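# Reseat two misplaced gears upright on furnace tray lugs

## Task

Fix the two gears that are placed wrongly so that each gear on the furnace tray rests flat on its lug with its smaller end facing up, then release them.

## Robot and tools

Robot: two arms, left_arm and right_arm, each with six revolute joints and a parallel two-finger gripper. Their bases sit in the scene frame at left_arm (-0.021, +0.263, 0) m, quat_wxyz (+0.999, 0, 0, +0.036), and right_arm (-0.045, -0.350, 0) m, quat_wxyz (+0.997, 0, 0, +0.082). The arm names are labels only and say nothing about sides of a picture.

Scene frame: origin on the table surface midway between the arms, +z up, +x pointing out across the table, left_arm on the +y side. In the gripper's own frame the fingers extend along +z and close along y. The reported end_effector_position is the point between the finger pads, roughly 1 cm behind the fingertips. The reported hand position can be inaccurate, more so when the arm is stretched far.

Tool execute_actions. Argument actions is a list holding one action, one wait, or nothing. Optional pictures (boolean) turns camera images on or off for that result; by default they are included.
- Empty list {"actions": []}: no command, just returns the current state.
- Action {"rows": [[...]], "steps": N}: N is 1 to 15 control steps of 1/30 s each, default 15. rows holds 1 to 15 rows; each row is used for one step, and the final row repeats if rows are fewer than steps.
- Wait {"steps": N} with no rows: N up to 300; it returns once N steps have elapsed since the previous result, time spent composing the reply included.
A refused call sends nothing to the robot.

Each row is a single list of 14 numbers covering both arms, always all 14 even if one arm stays put: left_arm waist, shoulder, elbow, wrist pitch, wrist yaw, wrist roll, opening; then the same seven for right_arm. The six joint numbers are absolute target angles in radians, in the same form as the Joint positions line, not offsets. Stated ranges per arm: waist -2.880 to 2.880, shoulder 0.000 to 3.142, elbow 0.000 to 3.019, wrist pitch -1.693 to 1.571, wrist yaw -1.571 to 1.571, wrist roll -2.094 to 2.094. True ends may differ by up to 0.019 rad either way. A target more than 0.019 rad beyond a stated end, and further out than the joint's last reported angle, gets the call refused. A target past the real end is clipped there, and the result may then report "joint sent to its limit" (possibly for an earlier, still running action); lack of that line does not prove there is room left. Opening is a scaled absolute value from -1 (closed) to +1 (fully open, about 0.094 m between pads).

Motion limits: each step the commanded target is kept within a lead of the measured angle: 0.264 rad waist, 0.32 shoulder, 0.276 elbow, 0.33 wrist pitch, 0.186 wrist yaw, 0.522 wrist roll. If the targets would move the gripper more than 70 mm from where it is measured, all joint targets of that arm are pulled back toward the measured angles. Large moves therefore take several actions. The simulation keeps running between calls: arms go on toward the last row sent until they nearly stop, get blocked, or a step is HELD; after that only a new action moves them further, though closing or opening fingers finish their motion.

Result lines: a state line `left_arm: …` | `right_arm: …` with each gripper's position (m) and quat_wxyz in the scene frame. Joint positions and Joint velocities give, per arm, six joints (rad, rad/s) then pad gap (m, m/s). grip_measured is the measured opening on the command scale; each gripper's reading may be off by about 1 mm, consistently within a scene. "joint command not followed" means a clearance check altered or blocked joint targets on some steps; the rest of the row still ran. HELD marks steps on which your row was not sent, wholly or partly. MOTOR HOT appears from 85 °C; at 100 °C an OVER-TEMPERATURE FAULT stops that arm, which drops and releases what it holds until it cools.

Gripping: away from the ends of the scale, fingers move to the point where grip_measured equals your command. To hold a part, command about 0.03 below grip_measured for a firm hold, a smaller margin for a lighter one. Pad force tops out near 50 to 62 N, lower on some grippers and on parts under about 2 mm thick; first contact can spike briefly.

Tool zoom_image: camera (one of cam_head_left, cam_head_right, cam_high, cam_low, cam_left_wrist, cam_right_wrist) and region [x0, y0, x1, y1] in that camera's pixels, top-left origin, at most 504 by 504. It returns a sharper crop of the latest image. Image sizes: head, high and low cameras 504x504; wrist cameras 616x616 fisheye. Calibration (K, distortion, T_world_to_cam) is given per camera and may be slightly off; wrist camera poses follow the arm's reported joints.

Tool read_manual: optional section, only "licences"; returns URDF licence text and moves nothing.

Tool finished_scene: scene (integer 1 to 2) ends the current scene irreversibly and grades it; the gears must be correctly seated and stay that way. Its result gives the next task.

Avoid: knocking or placing anything off the table (fails the task), letting the arms collide or press hard on each other (can end the scene), dropping or slipping parts, slamming, hard impacts and heavy pushes, and holding loads so long that motors overheat. Brief external tugs on held parts or nudges to loose objects may happen; keep a secure grip and recheck placement before releasing.

Each tool is called after "Request:" as a command line: name --argument value for each argument, lists and objects as JSON in quotes; but a table of rows of numbers goes row by row, as --pt "numbers of a row", without its own name.

## Session

Request:
execute_actions --actions '[]'

Scene clock: 0.00 s of 6880.00 s.
left_arm: end_effector_position=(+0.7799, +0.4758, +0.3340) grip_measured=+1.000 end_effector_quat_wxyz=(+0.399, -0.056, +0.824, +0.398) | right_arm: end_effector_position=(+0.0978, -0.1280, +0.1114) grip_measured=+1.000 end_effector_quat_wxyz=(-0.049, -0.655, +0.740, -0.147)
Joint positions: left_arm=[ 0.059  2.042  2.027 -0.466 -0.66   0.406  0.094] | right_arm=[ 0.984  1.252  0.808 -1.341  0.227 -0.276  0.094]
Joint velocities: left_arm=[-0.005 -0.005 -0.002  0.002  0.066  0.022  0.   ] | right_arm=[-0.015 -0.015 -0.002  0.007 -0.022 -0.066  0.   ]

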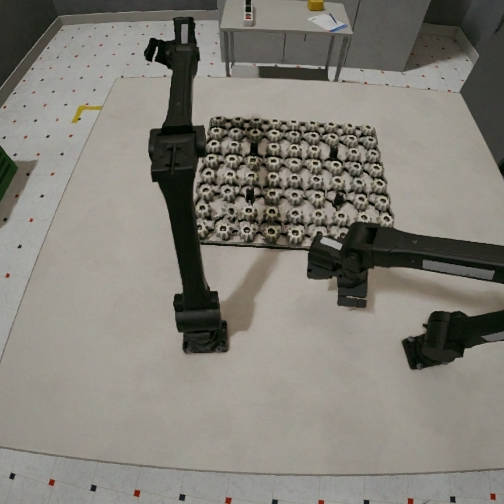

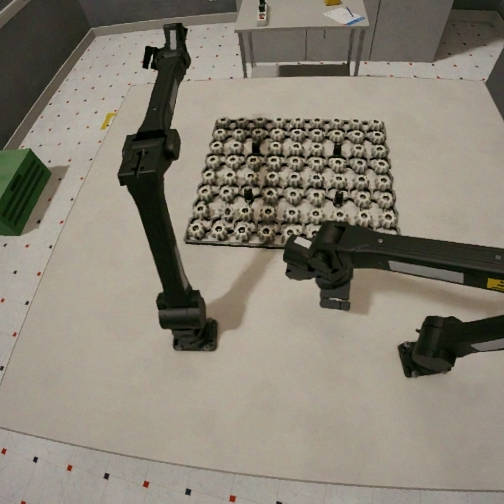

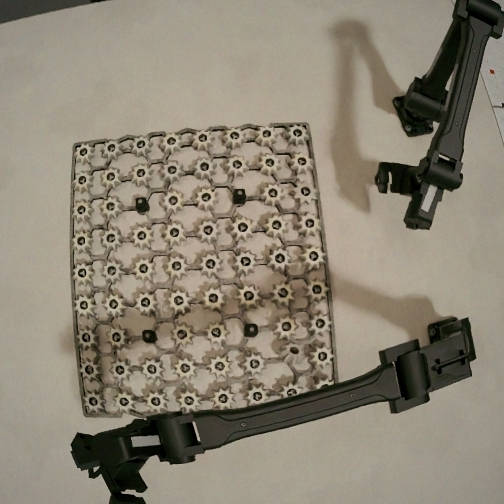

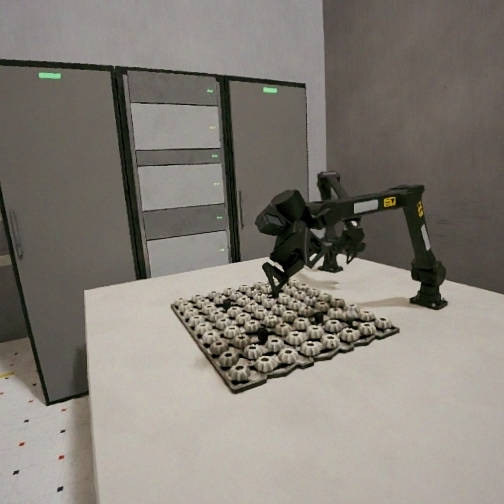

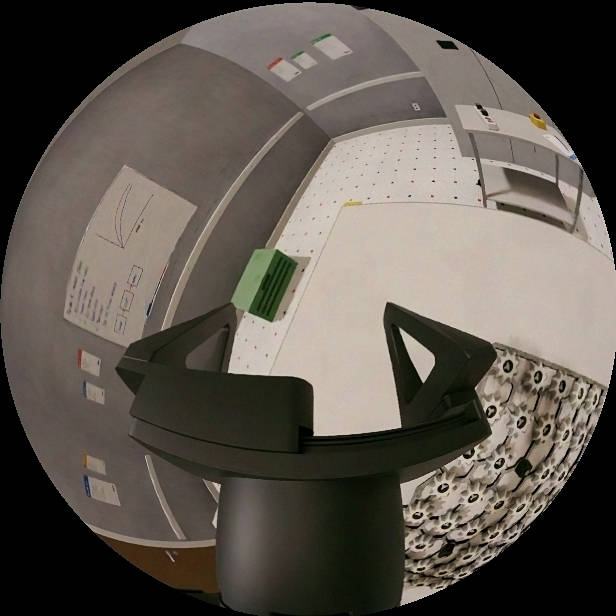

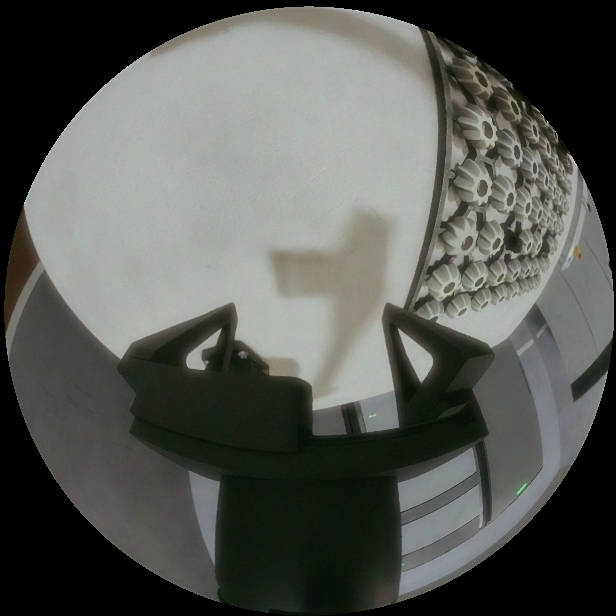

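Move the left arm out of view first.

Request:
execute_actions --actions '[{"rows":[[0.9,1.2,1.2,-1.2,0,0,1,0.984,1.252,0.808,-1.341,0.227,-0.276,1]],"steps":15}]' --pictures false

Request:
execute_actions --actions '[{"steps":90}]'

Request:
zoom_image --camera "cam_high" --region '[60, 110, 360, 430]'

Request:
zoom_image --camera "cam_head_left" --region '[180, 100, 410, 260]'

Scene clock: 15.13 s of 6880.00 s.
left_arm: end_effector_position=(+0.5559, +0.5597, +0.2486) grip_measured=+1.000 end_effector_quat_wxyz=(+0.227, -0.138, +0.949, +0.170) | right_arm: end_effector_position=(+0.0978, -0.1280, +0.1114) grip_measured=+1.000 end_effector_quat_wxyz=(-0.049, -0.655, +0.740, -0.147)
Joint positions: left_arm=[ 0.351  1.712  1.608 -0.922 -0.194  0.19   0.094] | right_arm=[ 0.984  1.252  0.808 -1.341  0.227 -0.276  0.094]
Joint velocities: left_arm=[ 0.923 -0.835 -0.838 -0.877  0.872 -0.315  0.   ] | right_arm=[-0.024  0.005 -0.002 -0.007  0.037 -0.051  0.   ]
Steps of this call (steps 1 to 90: nothing new was sent; then 11.63 s passed at rest; steps 91 to 105: all 15 steps of this action). Readings (joint positions):
91: left_arm=[0.064 2.036 2.017 -0.479 -0.632 0.390] | right_arm=[0.984 1.252 0.808 -1.341 0.227 -0.276]
92: left_arm=[0.068 2.019 1.992 -0.508 -0.599 0.370] | right_arm=[0.984 1.252 0.808 -1.341 0.227 -0.276]
94: left_arm=[0.089 1.979 1.932 -0.571 -0.536 0.333] | right_arm=[0.984 1.252 0.808 -1.341 0.227 -0.276]
98: left_arm=[0.161 1.890 1.814 -0.698 -0.412 0.271] | right_arm=[0.984 1.252 0.808 -1.341 0.227 -0.276]
105: the state above

Scene clock: 18.13 s of 6880.00 s.
left_arm: end_effector_position=(+0.2144, +0.6113, +0.2883) grip_measured=+1.000 end_effector_quat_wxyz=(+0.173, -0.453, +0.869, +0.094) | right_arm: end_effector_position=(+0.0978, -0.1280, +0.1114) grip_measured=+1.000 end_effector_quat_wxyz=(-0.049, -0.655, +0.740, -0.147)
Joint positions: left_arm=[ 0.903  1.188  1.209 -1.195 -0.002  0.015  0.094] | right_arm=[ 0.984  1.252  0.808 -1.341  0.227 -0.276  0.094]
Joint velocities: left_arm=[ 0.005 -0.024 -0.012  0.007  0.022  0.022  0.   ] | right_arm=[-0.005 -0.024 -0.027  0.002 -0.022 -0.022  0.   ]
Steps of this call (steps 1 to 45: the robot went on to your last target; steps 46 to 90: nothing new was sent). Readings (joint positions):
1: left_arm=[0.383 1.684 1.577 -0.951 -0.161 0.180] | right_arm=[0.984 1.252 0.808 -1.341 0.227 -0.276]
2: left_arm=[0.415 1.655 1.546 -0.978 -0.132 0.171] | right_arm=[0.984 1.252 0.808 -1.341 0.227 -0.276]
4: left_arm=[0.482 1.595 1.481 -1.022 -0.088 0.155] | right_arm=[0.984 1.252 0.808 -1.341 0.227 -0.276]
8: left_arm=[0.626 1.466 1.357 -1.090 -0.039 0.124] | right_arm=[0.984 1.252 0.808 -1.341 0.227 -0.276]
90: the state above
All arms were judged still, so your last target was given up. Only a new action makes them travel on or press farther. Fingers that are still opening or closing keep moving.
camera_calibration (this result's frames):
cam_left_wrist: T_world_to_cam=[[0.815836, -0.578126, -0.0135144, 0.185983], [-0.55823, -0.79343, 0.242586, 0.535744], [-0.150968, -0.190366, -0.970036, 0.550805], [0, 0, 0, 1]] pos_world=[0.23049, 0.637452, 0.40685]

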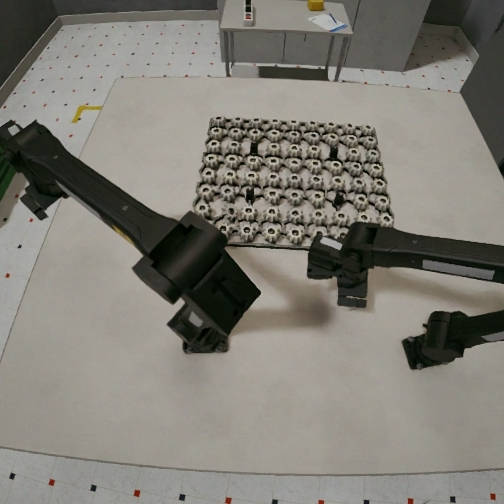

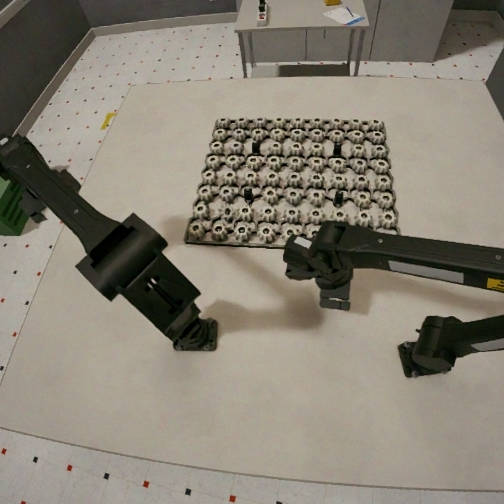

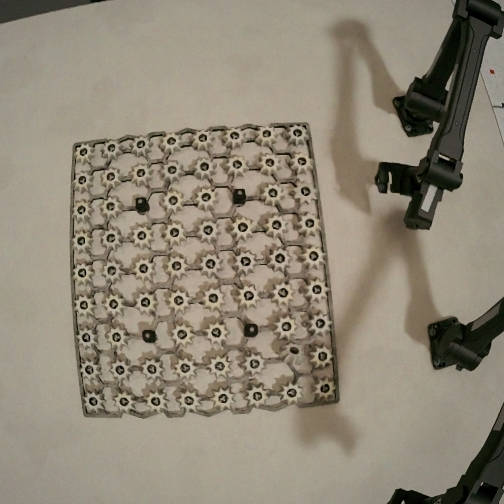

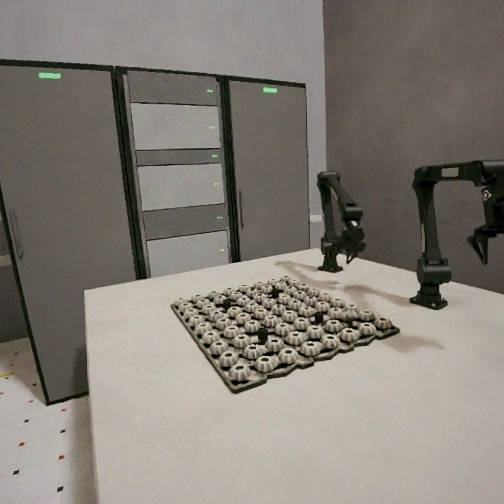

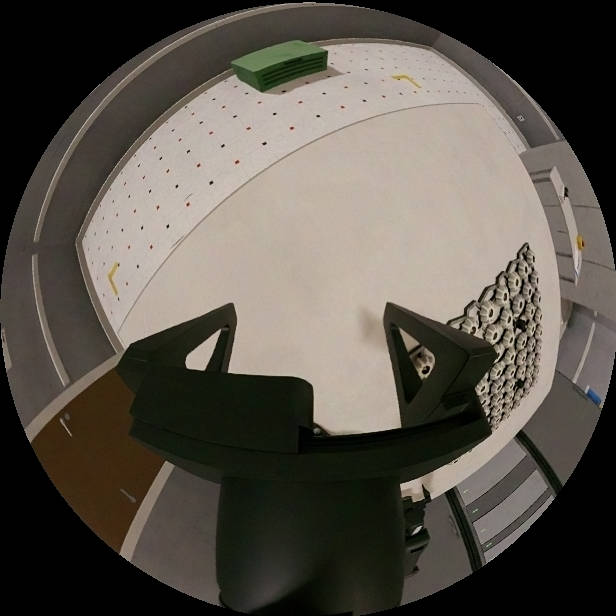

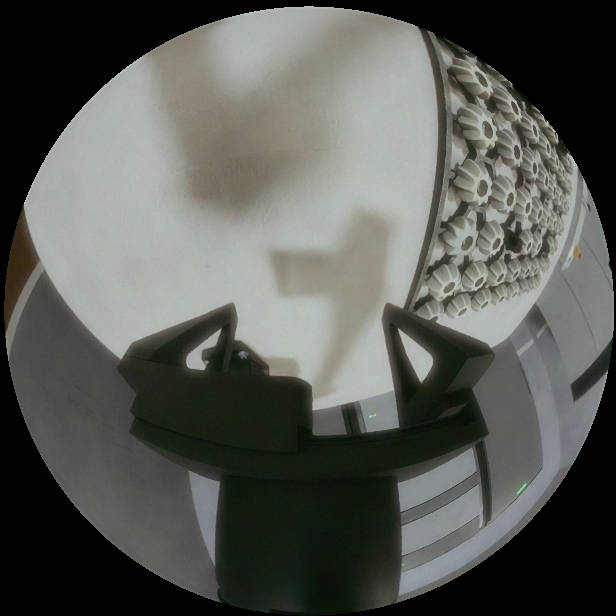

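Region (60, 110, 360, 430) of cam_high's 504x504 image, scaled by 1.575, with more detail than that image has; it fills the left 472 columns of this view, and the rest is white.

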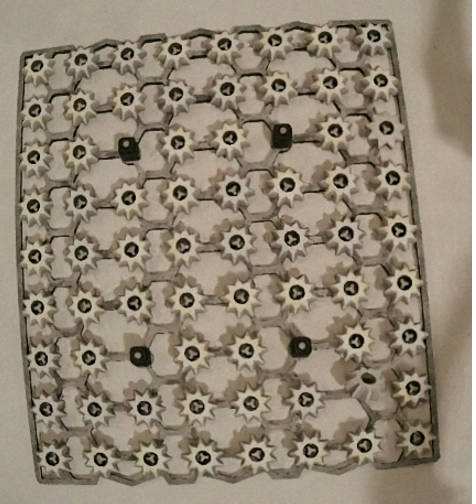

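Region (180, 100, 410, 260) of cam_head_left's 504x504 image, scaled by 2.191, with more detail than that image has; it fills the top 351 rows of this view, and the rest is white.

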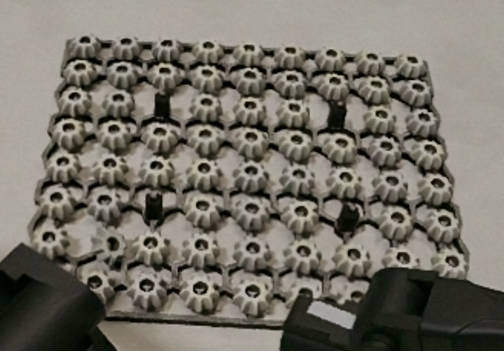

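Request:
execute_actions --actions '[{"rows":[[-0.23,1.543,1.153,-1.181,0,0,0.4,0.275,1.491,1.094,-1.174,0,0,0.4]],"steps":15}]' --pictures false

Request:
execute_actions --actions '[{"steps":60}]'

Scene clock: 67.20 s of 6880.00 s.
left_arm: end_effector_position=(+0.3675, +0.4647, +0.1343) grip_measured=+0.403 end_effector_quat_wxyz=(+0.012, -0.229, +0.973, +0.005) | right_arm: end_effector_position=(+0.2990, -0.1763, +0.0977) grip_measured=+0.402 end_effector_quat_wxyz=(-0.037, -0.258, +0.965, -0.009)
Joint positions: left_arm=[ 0.404  1.526  1.174 -1.192 -0.005  0.015  0.066] | right_arm=[ 0.307  1.499  1.037 -1.184  0.003 -0.051  0.066]
Joint velocities: left_arm=[-1.499  0.366 -0.125  0.012  0.051  0.007 -0.   ] | right_arm=[-1.411 -0.024  0.134  0.027  0.007  0.3   -0.001]
Steps of this call (steps 1 to 90: nothing new was sent; then 45.57 s passed at rest; steps 91 to 105: all 15 steps of this action). Readings (joint positions):
91: left_arm=[0.897 1.195 1.208 -1.195 -0.004 0.015] | right_arm=[0.974 1.260 0.814 -1.334 0.182 -0.259]
92: left_arm=[0.883 1.204 1.208 -1.194 -0.005 0.015] | right_arm=[0.949 1.278 0.831 -1.320 0.131 -0.237]
94: left_arm=[0.834 1.245 1.208 -1.193 -0.005 0.015] | right_arm=[0.875 1.337 0.883 -1.284 0.066 -0.198]
98: left_arm=[0.708 1.364 1.204 -1.193 -0.005 0.015] | right_arm=[0.690 1.446 0.984 -1.221 0.013 -0.131]
105: the state above

Scene clock: 69.20 s of 6880.00 s.
left_arm: end_effector_position=(+0.4087, +0.1968, +0.1198) grip_measured=+0.402 end_effector_quat_wxyz=(-0.002, +0.083, +0.997, -0.000) | right_arm: end_effector_position=(+0.3082, -0.1833, +0.1016) grip_measured=+0.402 end_effector_quat_wxyz=(-0.030, -0.225, +0.974, -0.007)
Joint positions: left_arm=[-0.225  1.552  1.163 -1.186  0.001  0.014  0.066] | right_arm=[ 0.28   1.499  1.049 -1.183  0.001 -0.011  0.066]
Joint velocities: left_arm=[-0.015  0.005  0.007 -0.002 -0.037 -0.066 -0.   ] | right_arm=[-0.024 -0.024 -0.017 -0.007 -0.037 -0.022  0.   ]
Steps of this call (steps 1 to 45: the robot went on to your last target; steps 46 to 60: nothing new was sent). Readings (joint positions):
1: left_arm=[0.352 1.537 1.171 -1.192 -0.005 0.015] | right_arm=[0.266 1.499 1.041 -1.183 0.004 -0.042]
2: left_arm=[0.299 1.545 1.168 -1.191 -0.005 0.015] | right_arm=[0.239 1.499 1.045 -1.183 0.004 -0.035]
4: left_arm=[0.189 1.552 1.166 -1.191 -0.004 0.015] | right_arm=[0.222 1.499 1.049 -1.183 0.004 -0.025]
8: left_arm=[-0.039 1.552 1.166 -1.188 -0.004 0.015] | right_arm=[0.259 1.499 1.049 -1.183 0.002 -0.016]
60: the state above
All arms were judged still, so your last target was given up. Only a new action makes them travel on or press farther. Fingers that are still opening or closing keep moving.
camera_calibration (this result's frames):
cam_left_wrist: T_world_to_cam=[[-0.174846, -0.984594, -0.00175627, 0.269064], [-0.786708, 0.138632, 0.601558, 0.223115], [-0.592047, 0.106562, -0.798827, 0.439099], [0, 0, 0, 1]] pos_world=[0.482539, 0.187197, 0.21702]
cam_right_wrist: T_world_to_cam=[[0.434824, -0.900374, -0.0159472, -0.292242], [-0.686287, -0.342795, 0.641484, 0.088251], [-0.583043, -0.267988, -0.76697, 0.329974], [0, 0, 0, 1]] pos_world=[0.380028, -0.144446, 0.191808]

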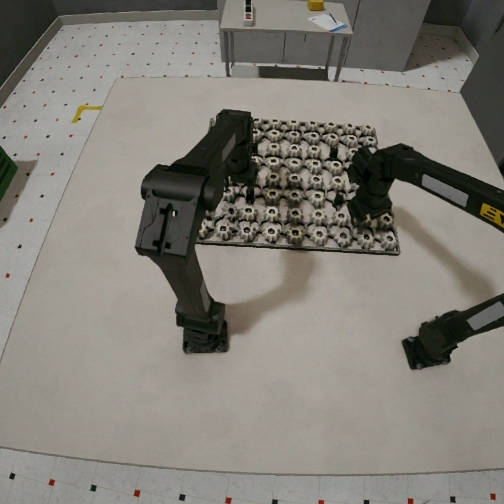

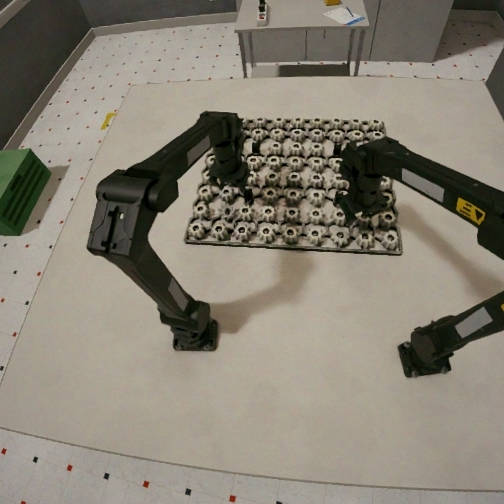

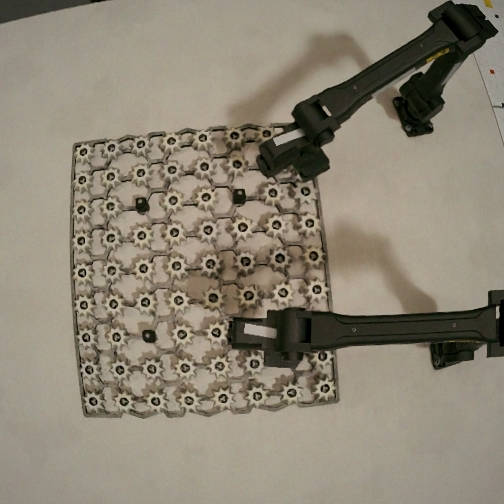

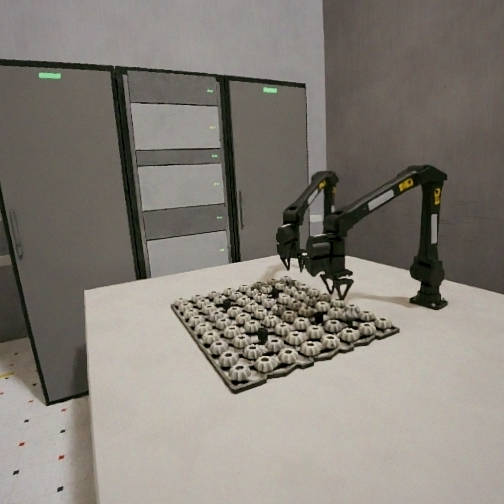

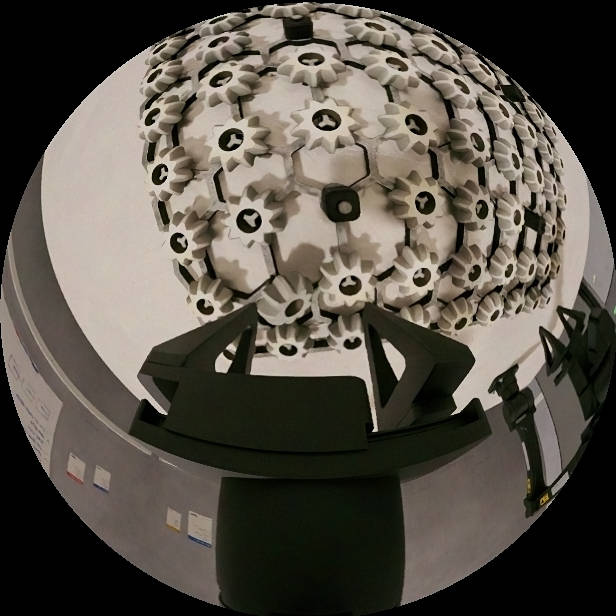

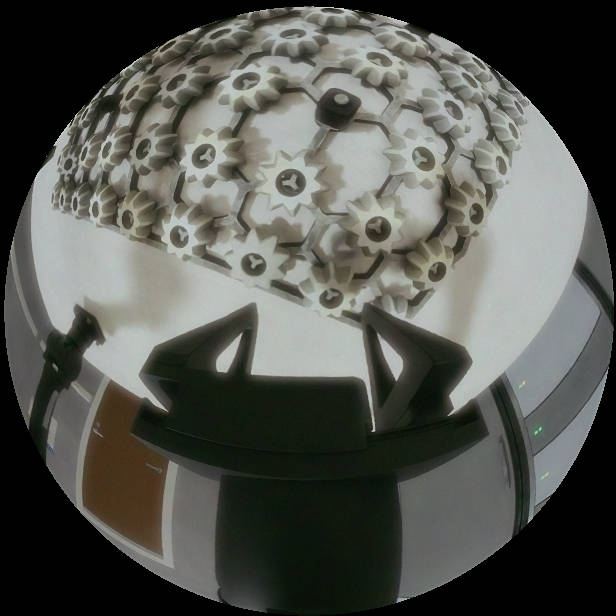

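Request:
execute_actions --actions '[{"rows":[[-0.145,1.48,0.935,-1.026,0,1.5,0.4,0.41,1.506,0.965,-1.03,0,0.55,0.4]],"steps":15}]' --pictures false

Request:
execute_actions --actions '[{"steps":45}]'

Scene clock: 100.93 s of 6880.00 s.
left_arm: end_effector_position=(+0.3489, +0.2396, +0.0622) grip_measured=+0.403 end_effector_quat_wxyz=(-0.014, +0.632, +0.775, -0.009) | right_arm: end_effector_position=(+0.2774, -0.1401, +0.0668) grip_measured=+0.402 end_effector_quat_wxyz=(-0.011, -0.030, +0.999, -0.006)
Joint positions: left_arm=[-0.137  1.486  0.917 -1.036 -0.003  1.304  0.066] | right_arm=[ 0.415  1.508  0.956 -1.044 -0.001  0.518  0.066]
Joint velocities: left_arm=[-0.005 -0.015 -0.007 -0.007 -0.022  1.297 -0.   ] | right_arm=[-0.054 -0.015  0.007  0.022 -0.051  0.139 -0.   ]
Steps of this call (steps 1 to 90: nothing new was sent; then 28.23 s passed at rest; steps 91 to 105: all 15 steps of this action). Readings (joint positions):
91: left_arm=[-0.221 1.546 1.142 -1.156 0.002 0.079] | right_arm=[0.288 1.498 1.038 -1.157 0.004 0.066]
92: left_arm=[-0.213 1.527 1.095 -1.100 0.002 0.170] | right_arm=[0.305 1.494 1.019 -1.109 0.005 0.160]
94: left_arm=[-0.182 1.492 0.993 -1.055 0.002 0.363] | right_arm=[0.362 1.496 0.984 -1.061 0.003 0.297]
98: left_arm=[-0.137 1.487 0.918 -1.052 0.000 0.751] | right_arm=[0.434 1.507 0.956 -1.049 -0.001 0.439]
105: the state above

Scene clock: 102.43 s of 6880.00 s.
left_arm: end_effector_position=(+0.3489, +0.2396, +0.0622) grip_measured=+0.403 end_effector_quat_wxyz=(-0.014, +0.699, +0.715, -0.010) | right_arm: end_effector_position=(+0.2777, -0.1405, +0.0668) grip_measured=+0.402 end_effector_quat_wxyz=(-0.011, -0.019, +1.000, -0.006)
Joint positions: left_arm=[-0.137  1.486  0.917 -1.036 -0.003  1.485  0.066] | right_arm=[ 0.413  1.508  0.956 -1.044 -0.001  0.538  0.066]
Joint velocities: left_arm=[ 0.005 -0.005  0.012  0.007  0.007 -0.037  0.   ] | right_arm=[-0.005 -0.015  0.007  0.007 -0.051 -0.007  0.   ]
Steps of this call (steps 1 to 30: the robot went on to your last target; steps 31 to 45: nothing new was sent). Readings (joint positions):
1: left_arm=[-0.137 1.486 0.917 -1.036 -0.003 1.340] | right_arm=[0.413 1.508 0.956 -1.044 -0.001 0.522]
2: left_arm=[-0.137 1.486 0.917 -1.036 -0.003 1.370] | right_arm=[0.413 1.508 0.956 -1.044 -0.001 0.525]
4: left_arm=[-0.137 1.486 0.917 -1.036 -0.003 1.411] | right_arm=[0.413 1.508 0.956 -1.044 -0.001 0.530]
8: left_arm=[-0.137 1.486 0.917 -1.036 -0.003 1.455] | right_arm=[0.413 1.508 0.956 -1.044 -0.001 0.535]
45: the state above
All arms were judged still, so your last target was given up. Only a new action makes them travel on or press farther. Fingers that are still opening or closing keep moving.
camera_calibration (this result's frames):
cam_left_wrist: T_world_to_cam=[[-0.999469, -0.0114635, 0.0305002, 0.353188], [0.00923258, 0.798067, 0.602499, -0.230937], [-0.031248, 0.60246, -0.797537, 0.0385437], [0, 0, 0, 1]] pos_world=[0.356337, 0.165131, 0.159107]
cam_right_wrist: T_world_to_cam=[[0.0348128, -0.999379, -0.00546404, -0.144563], [-0.792063, -0.0309243, 0.609656, 0.179585], [-0.609446, -0.0168959, -0.792647, 0.341295], [0, 0, 0, 1]] pos_world=[0.355276, -0.133153, 0.160252]

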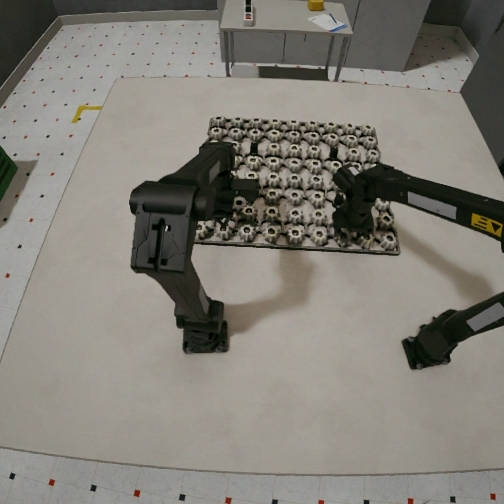

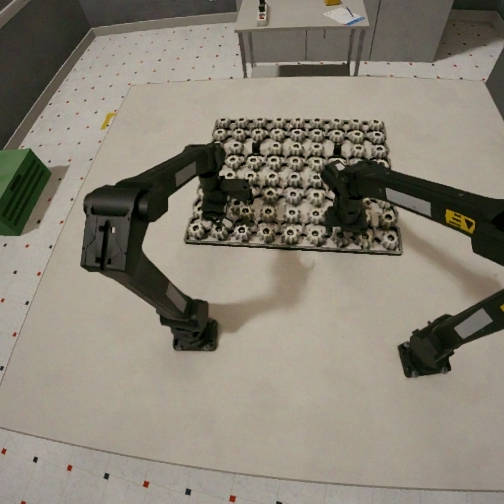

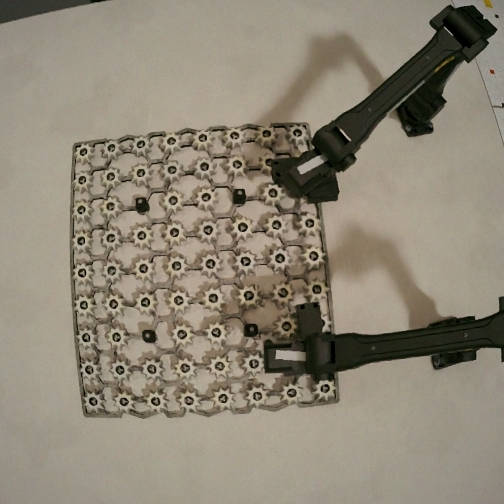

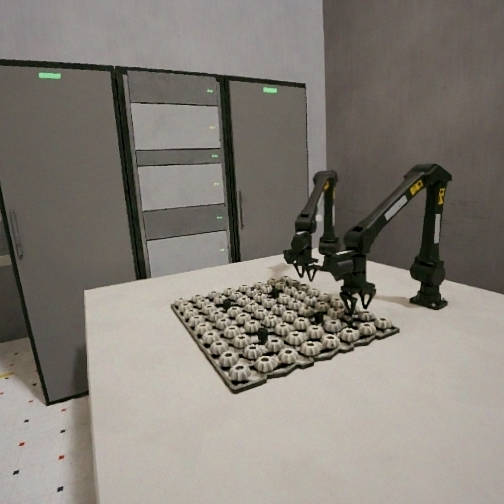

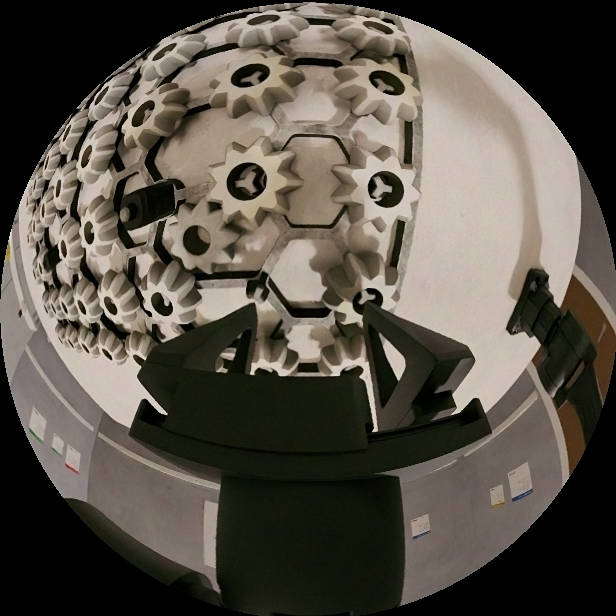

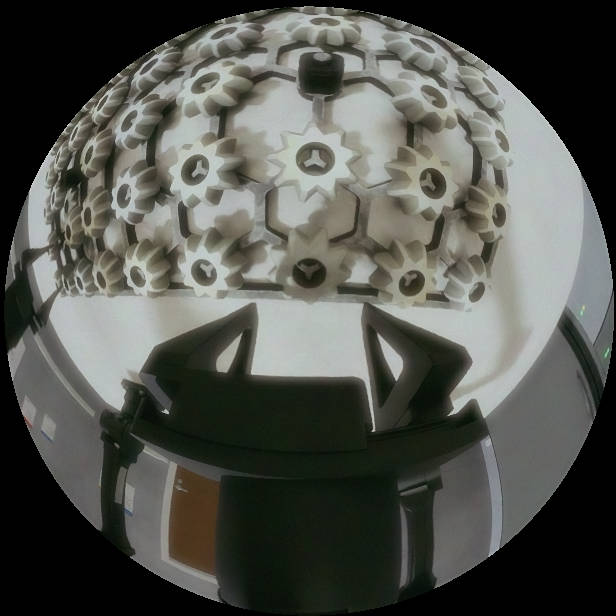

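Request:
execute_actions --actions '[{"rows":[[-0.145,1.42,1.05,-1.2,0,1.5,0.4,0.403,1.525,0.996,-1.022,0,0.55,0.4]],"steps":15}]' --pictures false

Request:
execute_actions --actions '[{"rows":[[-0.145,1.42,1.05,-1.2,0,1.5,0.4,0.403,1.581,0.952,-0.923,0,0.55,0.4]],"steps":15}]' --pictures false

Request:
execute_actions --actions '[{"steps":20}]'

Scene clock: 129.20 s of 6880.00 s.
left_arm: end_effector_position=(+0.3532, +0.2392, +0.1192) grip_measured=+0.402 end_effector_quat_wxyz=(-0.010, +0.700, +0.715, -0.007) | right_arm: end_effector_position=(+0.2795, -0.1408, +0.0637) grip_measured=+0.402 end_effector_quat_wxyz=(-0.011, -0.017, +1.000, -0.006)
Joint positions: left_arm=[-0.137  1.415  1.011 -1.192 -0.002  1.486  0.066] | right_arm=[ 0.41   1.516  0.956 -1.036 -0.001  0.539  0.066]
Joint velocities: left_arm=[-0.005 -0.005  0.007 -0.007  0.007  0.007 -0.   ] | right_arm=[ 0.005  0.005  0.012  0.012 -0.037 -0.022  0.001]
Steps of this call (steps 1 to 90: nothing new was sent; then 23.27 s passed at rest; steps 91 to 105: all 15 steps of this action). Readings (joint positions):
91: left_arm=[-0.137 1.484 0.926 -1.063 -0.003 1.485] | right_arm=[0.413 1.508 0.956 -1.042 -0.001 0.539]
92: left_arm=[-0.137 1.483 0.940 -1.113 -0.003 1.485] | right_arm=[0.413 1.509 0.956 -1.040 -0.001 0.539]
94: left_arm=[-0.137 1.466 0.968 -1.168 -0.003 1.486] | right_arm=[0.411 1.511 0.956 -1.036 -0.001 0.539]
98: left_arm=[-0.137 1.426 1.006 -1.187 -0.002 1.486] | right_arm=[0.410 1.516 0.956 -1.036 -0.001 0.539]
105: the state above

Scene clock: 129.70 s of 6880.00 s.
left_arm: end_effector_position=(+0.3532, +0.2392, +0.1192) grip_measured=+0.402 end_effector_quat_wxyz=(-0.010, +0.700, +0.715, -0.007) | right_arm: end_effector_position=(+0.2966, -0.1339, +0.0415) grip_measured=+0.402 end_effector_quat_wxyz=(+0.007, -0.014, +1.000, +0.001)
Joint positions: left_arm=[-0.137  1.415  1.011 -1.192 -0.002  1.486  0.066] | right_arm=[ 0.405  1.573  0.953 -0.939  0.006  0.54   0.066]
Joint velocities: left_arm=[-0.015 -0.005 -0.007 -0.022  0.051  0.081 -0.   ] | right_arm=[-0.015 -0.005  0.002 -0.007 -0.081  0.007  0.   ]
Steps of this call (steps 1 to 15: all 15 steps of this action). Readings (joint positions):
1: left_arm=[-0.137 1.415 1.011 -1.192 -0.002 1.486] | right_arm=[0.410 1.519 0.955 -1.020 -0.001 0.539]
2: left_arm=[-0.137 1.415 1.011 -1.192 -0.002 1.486] | right_arm=[0.410 1.525 0.954 -0.990 -0.001 0.539]
4: left_arm=[-0.137 1.415 1.011 -1.192 -0.002 1.486] | right_arm=[0.410 1.547 0.954 -0.950 -0.001 0.539]
8: left_arm=[-0.137 1.415 1.011 -1.192 -0.002 1.486] | right_arm=[0.407 1.573 0.953 -0.941 0.008 0.540]
15: the state above

Scene clock: 130.37 s of 6880.00 s.
left_arm: end_effector_position=(+0.3532, +0.2392, +0.1192) grip_measured=+0.402 end_effector_quat_wxyz=(-0.010, +0.700, +0.715, -0.007) | right_arm: end_effector_position=(+0.2966, -0.1339, +0.0415) grip_measured=+0.402 end_effector_quat_wxyz=(+0.007, -0.014, +1.000, +0.001)
Joint positions: left_arm=[-0.137  1.415  1.011 -1.192 -0.002  1.486  0.066] | right_arm=[ 0.405  1.573  0.953 -0.939  0.006  0.54   0.066]
Joint velocities: left_arm=[-0.005 -0.005  0.002  0.007  0.022 -0.051  0.001] | right_arm=[-0.005 -0.015 -0.007 -0.002 -0.051 -0.051 -0.001]
Steps of this call (steps 1 to 15: the robot went on to your last target; steps 16 to 20: nothing new was sent). Readings (joint positions):
1: left_arm=[-0.137 1.415 1.011 -1.192 -0.002 1.486] | right_arm=[0.405 1.573 0.953 -0.939 0.006 0.540]
2: left_arm=[-0.137 1.415 1.011 -1.192 -0.002 1.486] | right_arm=[0.405 1.573 0.953 -0.939 0.006 0.540]
4: left_arm=[-0.137 1.415 1.011 -1.192 -0.002 1.486] | right_arm=[0.405 1.573 0.953 -0.939 0.006 0.540]
8: left_arm=[-0.137 1.415 1.011 -1.192 -0.002 1.486] | right_arm=[0.405 1.573 0.953 -0.939 0.006 0.540]
20: the state above
All arms were judged still, so your last target was given up. Only a new action makes them travel on or press farther. Fingers that are still opening or closing keep moving.
camera_calibration (this result's frames):
cam_left_wrist: T_world_to_cam=[[-0.999693, -0.0110692, 0.0221646, 0.356699], [0.00450032, 0.798621, 0.601817, -0.263402], [-0.0243627, 0.601732, -0.798326, 0.0821415], [0, 0, 0, 1]] pos_world=[0.359776, 0.16488, 0.21619]
cam_right_wrist: T_world_to_cam=[[0.0253512, -0.99952, -0.0178175, -0.135397], [-0.813168, -0.0309853, 0.581204, 0.217639], [-0.581477, -0.000245638, -0.813563, 0.327631], [0, 0, 0, 1]] pos_world=[0.370919, -0.128508, 0.137643]

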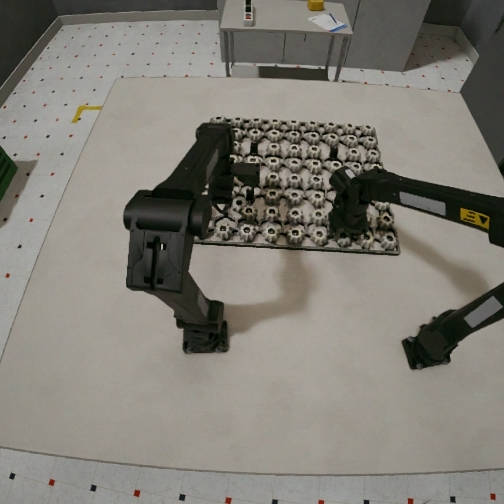

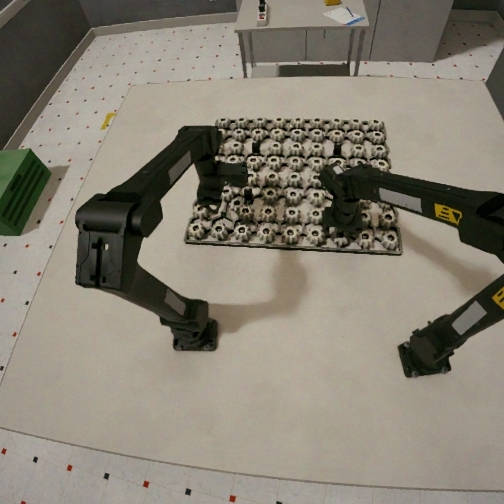

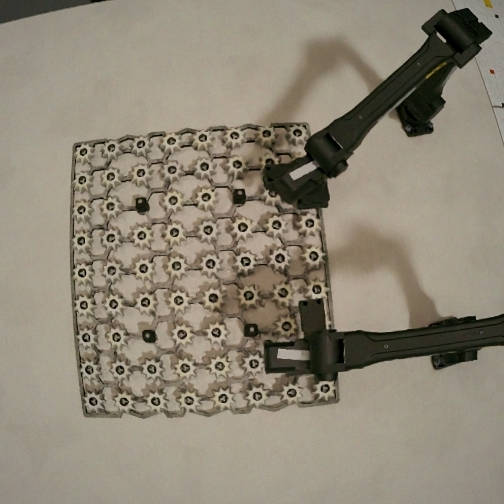

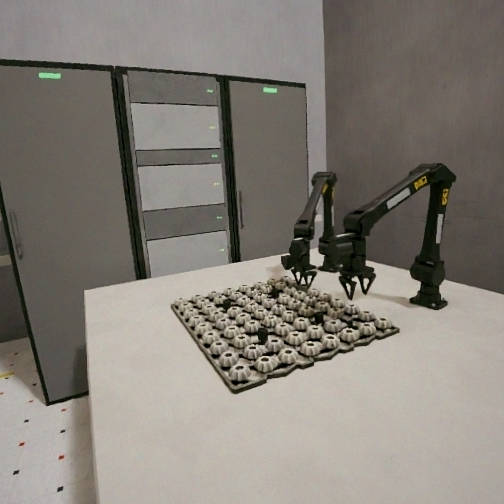

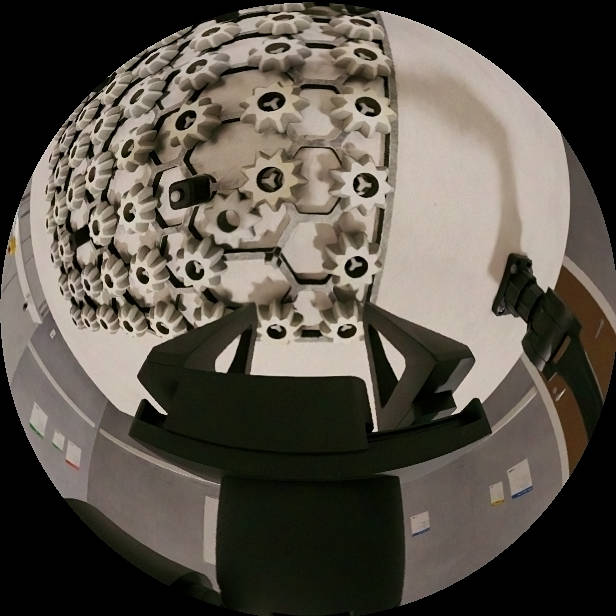

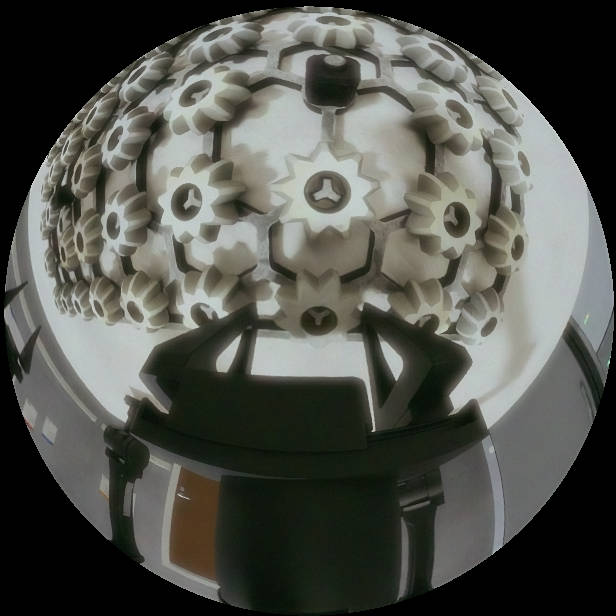

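Request:
execute_actions --actions '[{"rows":[[-0.145,1.42,1.05,-1.2,0,1.5,0.4,0.385,1.581,0.952,-0.923,0,0.53,0.4]],"steps":10}]' --pictures false

Request:
execute_actions --actions '[{"rows":[[-0.145,1.42,1.05,-1.2,0,1.5,0.4,0.385,1.6,0.952,-0.915,0,0.53,0.4]],"steps":12}]' --pictures false

Request:
execute_actions --actions '[{"rows":[[-0.145,1.42,1.05,-1.2,0,1.5,0.4,0.385,1.6,0.952,-0.915,0,0.53,-0.1]],"steps":15}]'

Scene clock: 143.30 s of 6880.00 s.
left_arm: end_effector_position=(+0.3532, +0.2392, +0.1192) grip_measured=+0.402 end_effector_quat_wxyz=(-0.010, +0.700, +0.715, -0.007) | right_arm: end_effector_position=(+0.3000, -0.1384, +0.0415) grip_measured=+0.402 end_effector_quat_wxyz=(+0.007, -0.006, +1.000, +0.003)
Joint positions: left_arm=[-0.137  1.415  1.011 -1.192 -0.002  1.486  0.066] | right_arm=[ 0.389  1.573  0.953 -0.937  0.002  0.54   0.066]
Joint velocities: left_arm=[-0.005  0.005  0.002  0.007 -0.037 -0.095 -0.   ] | right_arm=[-0.005 -0.005  0.012  0.022 -0.11   0.022 -0.001]
Steps of this call (steps 1 to 90: nothing new was sent; then 9.60 s passed at rest; steps 91 to 100: all 10 steps of this action). Readings (joint positions):
91: left_arm=[-0.137 1.415 1.011 -1.192 -0.002 1.486] | right_arm=[0.403 1.573 0.953 -0.939 0.006 0.540]
92: left_arm=[-0.137 1.415 1.011 -1.192 -0.002 1.486] | right_arm=[0.401 1.573 0.953 -0.938 0.004 0.540]
94: left_arm=[-0.137 1.415 1.011 -1.192 -0.002 1.486] | right_arm=[0.395 1.573 0.953 -0.938 0.003 0.540]
98: left_arm=[-0.137 1.415 1.011 -1.192 -0.002 1.486] | right_arm=[0.389 1.573 0.953 -0.937 0.003 0.540]
100: the state above

Scene clock: 143.70 s of 6880.00 s.
left_arm: end_effector_position=(+0.3532, +0.2392, +0.1192) grip_measured=+0.402 end_effector_quat_wxyz=(-0.010, +0.700, +0.715, -0.007) | right_arm: end_effector_position=(+0.3000, -0.1384, +0.0335) grip_measured=+0.402 end_effector_quat_wxyz=(+0.001, -0.006, +1.000, -0.001)
Joint positions: left_arm=[-0.137  1.415  1.011 -1.192 -0.002  1.486  0.066] | right_arm=[ 0.389  1.594  0.953 -0.929  0.002  0.54   0.066]
Joint velocities: left_arm=[-0.015  0.005 -0.002  0.007 -0.066 -0.022 -0.001] | right_arm=[-0.015 -0.015 -0.002 -0.007 -0.037  0.007  0.   ]
Steps of this call (steps 1 to 12: all 12 steps of this action). Readings (joint positions):
1: left_arm=[-0.137 1.415 1.011 -1.192 -0.002 1.486] | right_arm=[0.389 1.574 0.953 -0.936 0.002 0.540]
2: left_arm=[-0.137 1.415 1.011 -1.192 -0.002 1.486] | right_arm=[0.389 1.576 0.953 -0.933 0.002 0.540]
4: left_arm=[-0.137 1.415 1.011 -1.192 -0.002 1.486] | right_arm=[0.389 1.582 0.953 -0.930 0.002 0.540]
8: left_arm=[-0.137 1.415 1.011 -1.192 -0.002 1.486] | right_arm=[0.389 1.593 0.953 -0.929 0.002 0.540]
12: the state above

Scene clock: 144.20 s of 6880.00 s.
left_arm: end_effector_position=(+0.3532, +0.2392, +0.1192) grip_measured=+0.402 end_effector_quat_wxyz=(-0.010, +0.700, +0.715, -0.007) | right_arm: end_effector_position=(+0.3002, -0.1384, +0.0335) grip_measured=+0.081 end_effector_quat_wxyz=(+0.001, -0.006, +1.000, -0.000)
Joint positions: left_arm=[-0.137  1.415  1.011 -1.192 -0.002  1.486  0.066] | right_arm=[ 0.389  1.594  0.953 -0.928  0.002  0.539  0.051]
Joint velocities: left_arm=[-0.015 -0.005  0.007 -0.007 -0.139  0.037  0.   ] | right_arm=[ 0.005 -0.005 -0.012  0.007  0.022  0.037 -0.   ]
Steps of this call (steps 1 to 15: all 15 steps of this action). Readings (joint positions):
1: left_arm=[-0.137 1.415 1.011 -1.192 -0.002 1.486] | right_arm=[0.389 1.594 0.953 -0.929 0.003 0.540]
2: left_arm=[-0.137 1.415 1.011 -1.192 -0.002 1.486] | right_arm=[0.389 1.594 0.953 -0.928 0.003 0.539]
4: left_arm=[-0.137 1.415 1.011 -1.192 -0.002 1.486] | right_arm=[0.389 1.594 0.953 -0.928 0.002 0.539]
8: left_arm=[-0.137 1.415 1.011 -1.192 -0.002 1.486] | right_arm=[0.389 1.594 0.953 -0.928 0.002 0.539]
15: the state above
camera_calibration (this result's frames):
cam_left_wrist: T_world_to_cam=[[-0.999693, -0.0110692, 0.0221646, 0.356699], [0.00450032, 0.798621, 0.601817, -0.263402], [-0.0243627, 0.601732, -0.798326, 0.0821415], [0, 0, 0, 1]] pos_world=[0.359776, 0.16488, 0.21619]
cam_right_wrist: T_world_to_cam=[[0.00994163, -0.999821, -0.0160891, -0.13564], [-0.807121, -0.0175218, 0.590126, 0.224852], [-0.590302, 0.00711907, -0.807151, 0.326662], [0, 0, 0, 1]] pos_world=[0.37566, -0.134002, 0.128792]

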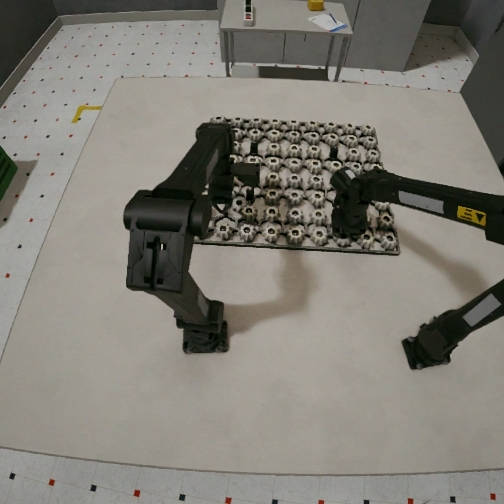

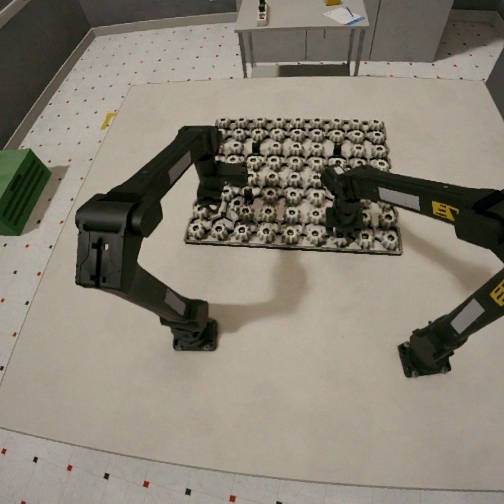

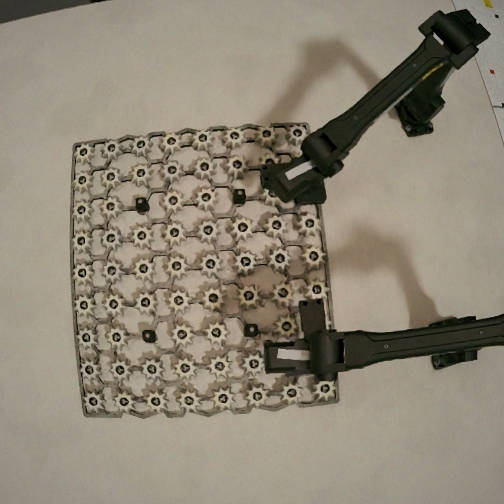

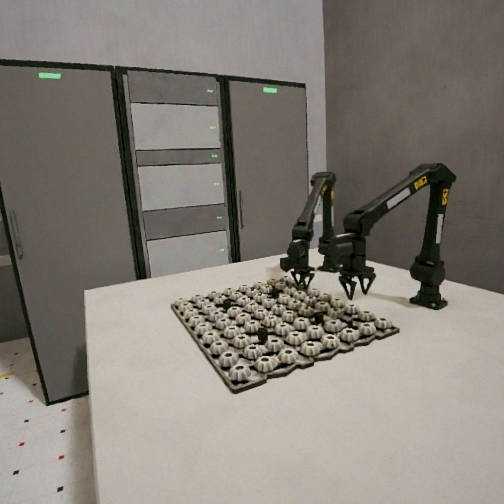

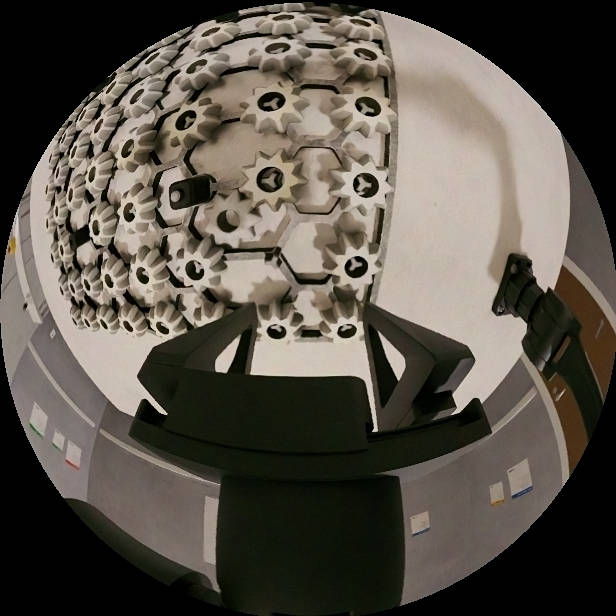

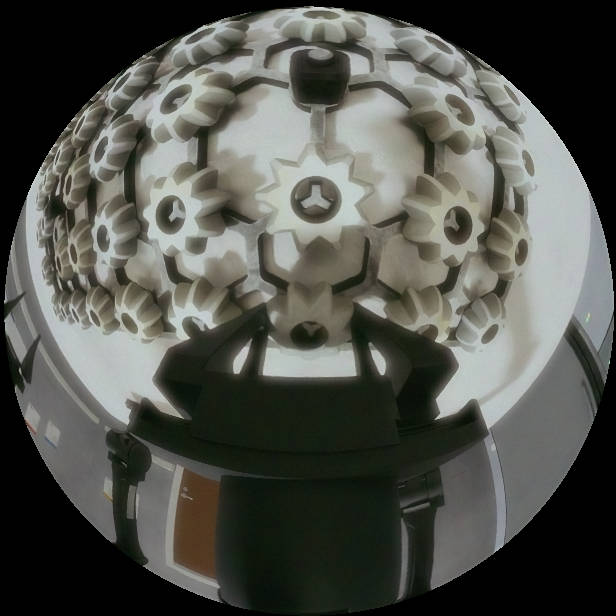

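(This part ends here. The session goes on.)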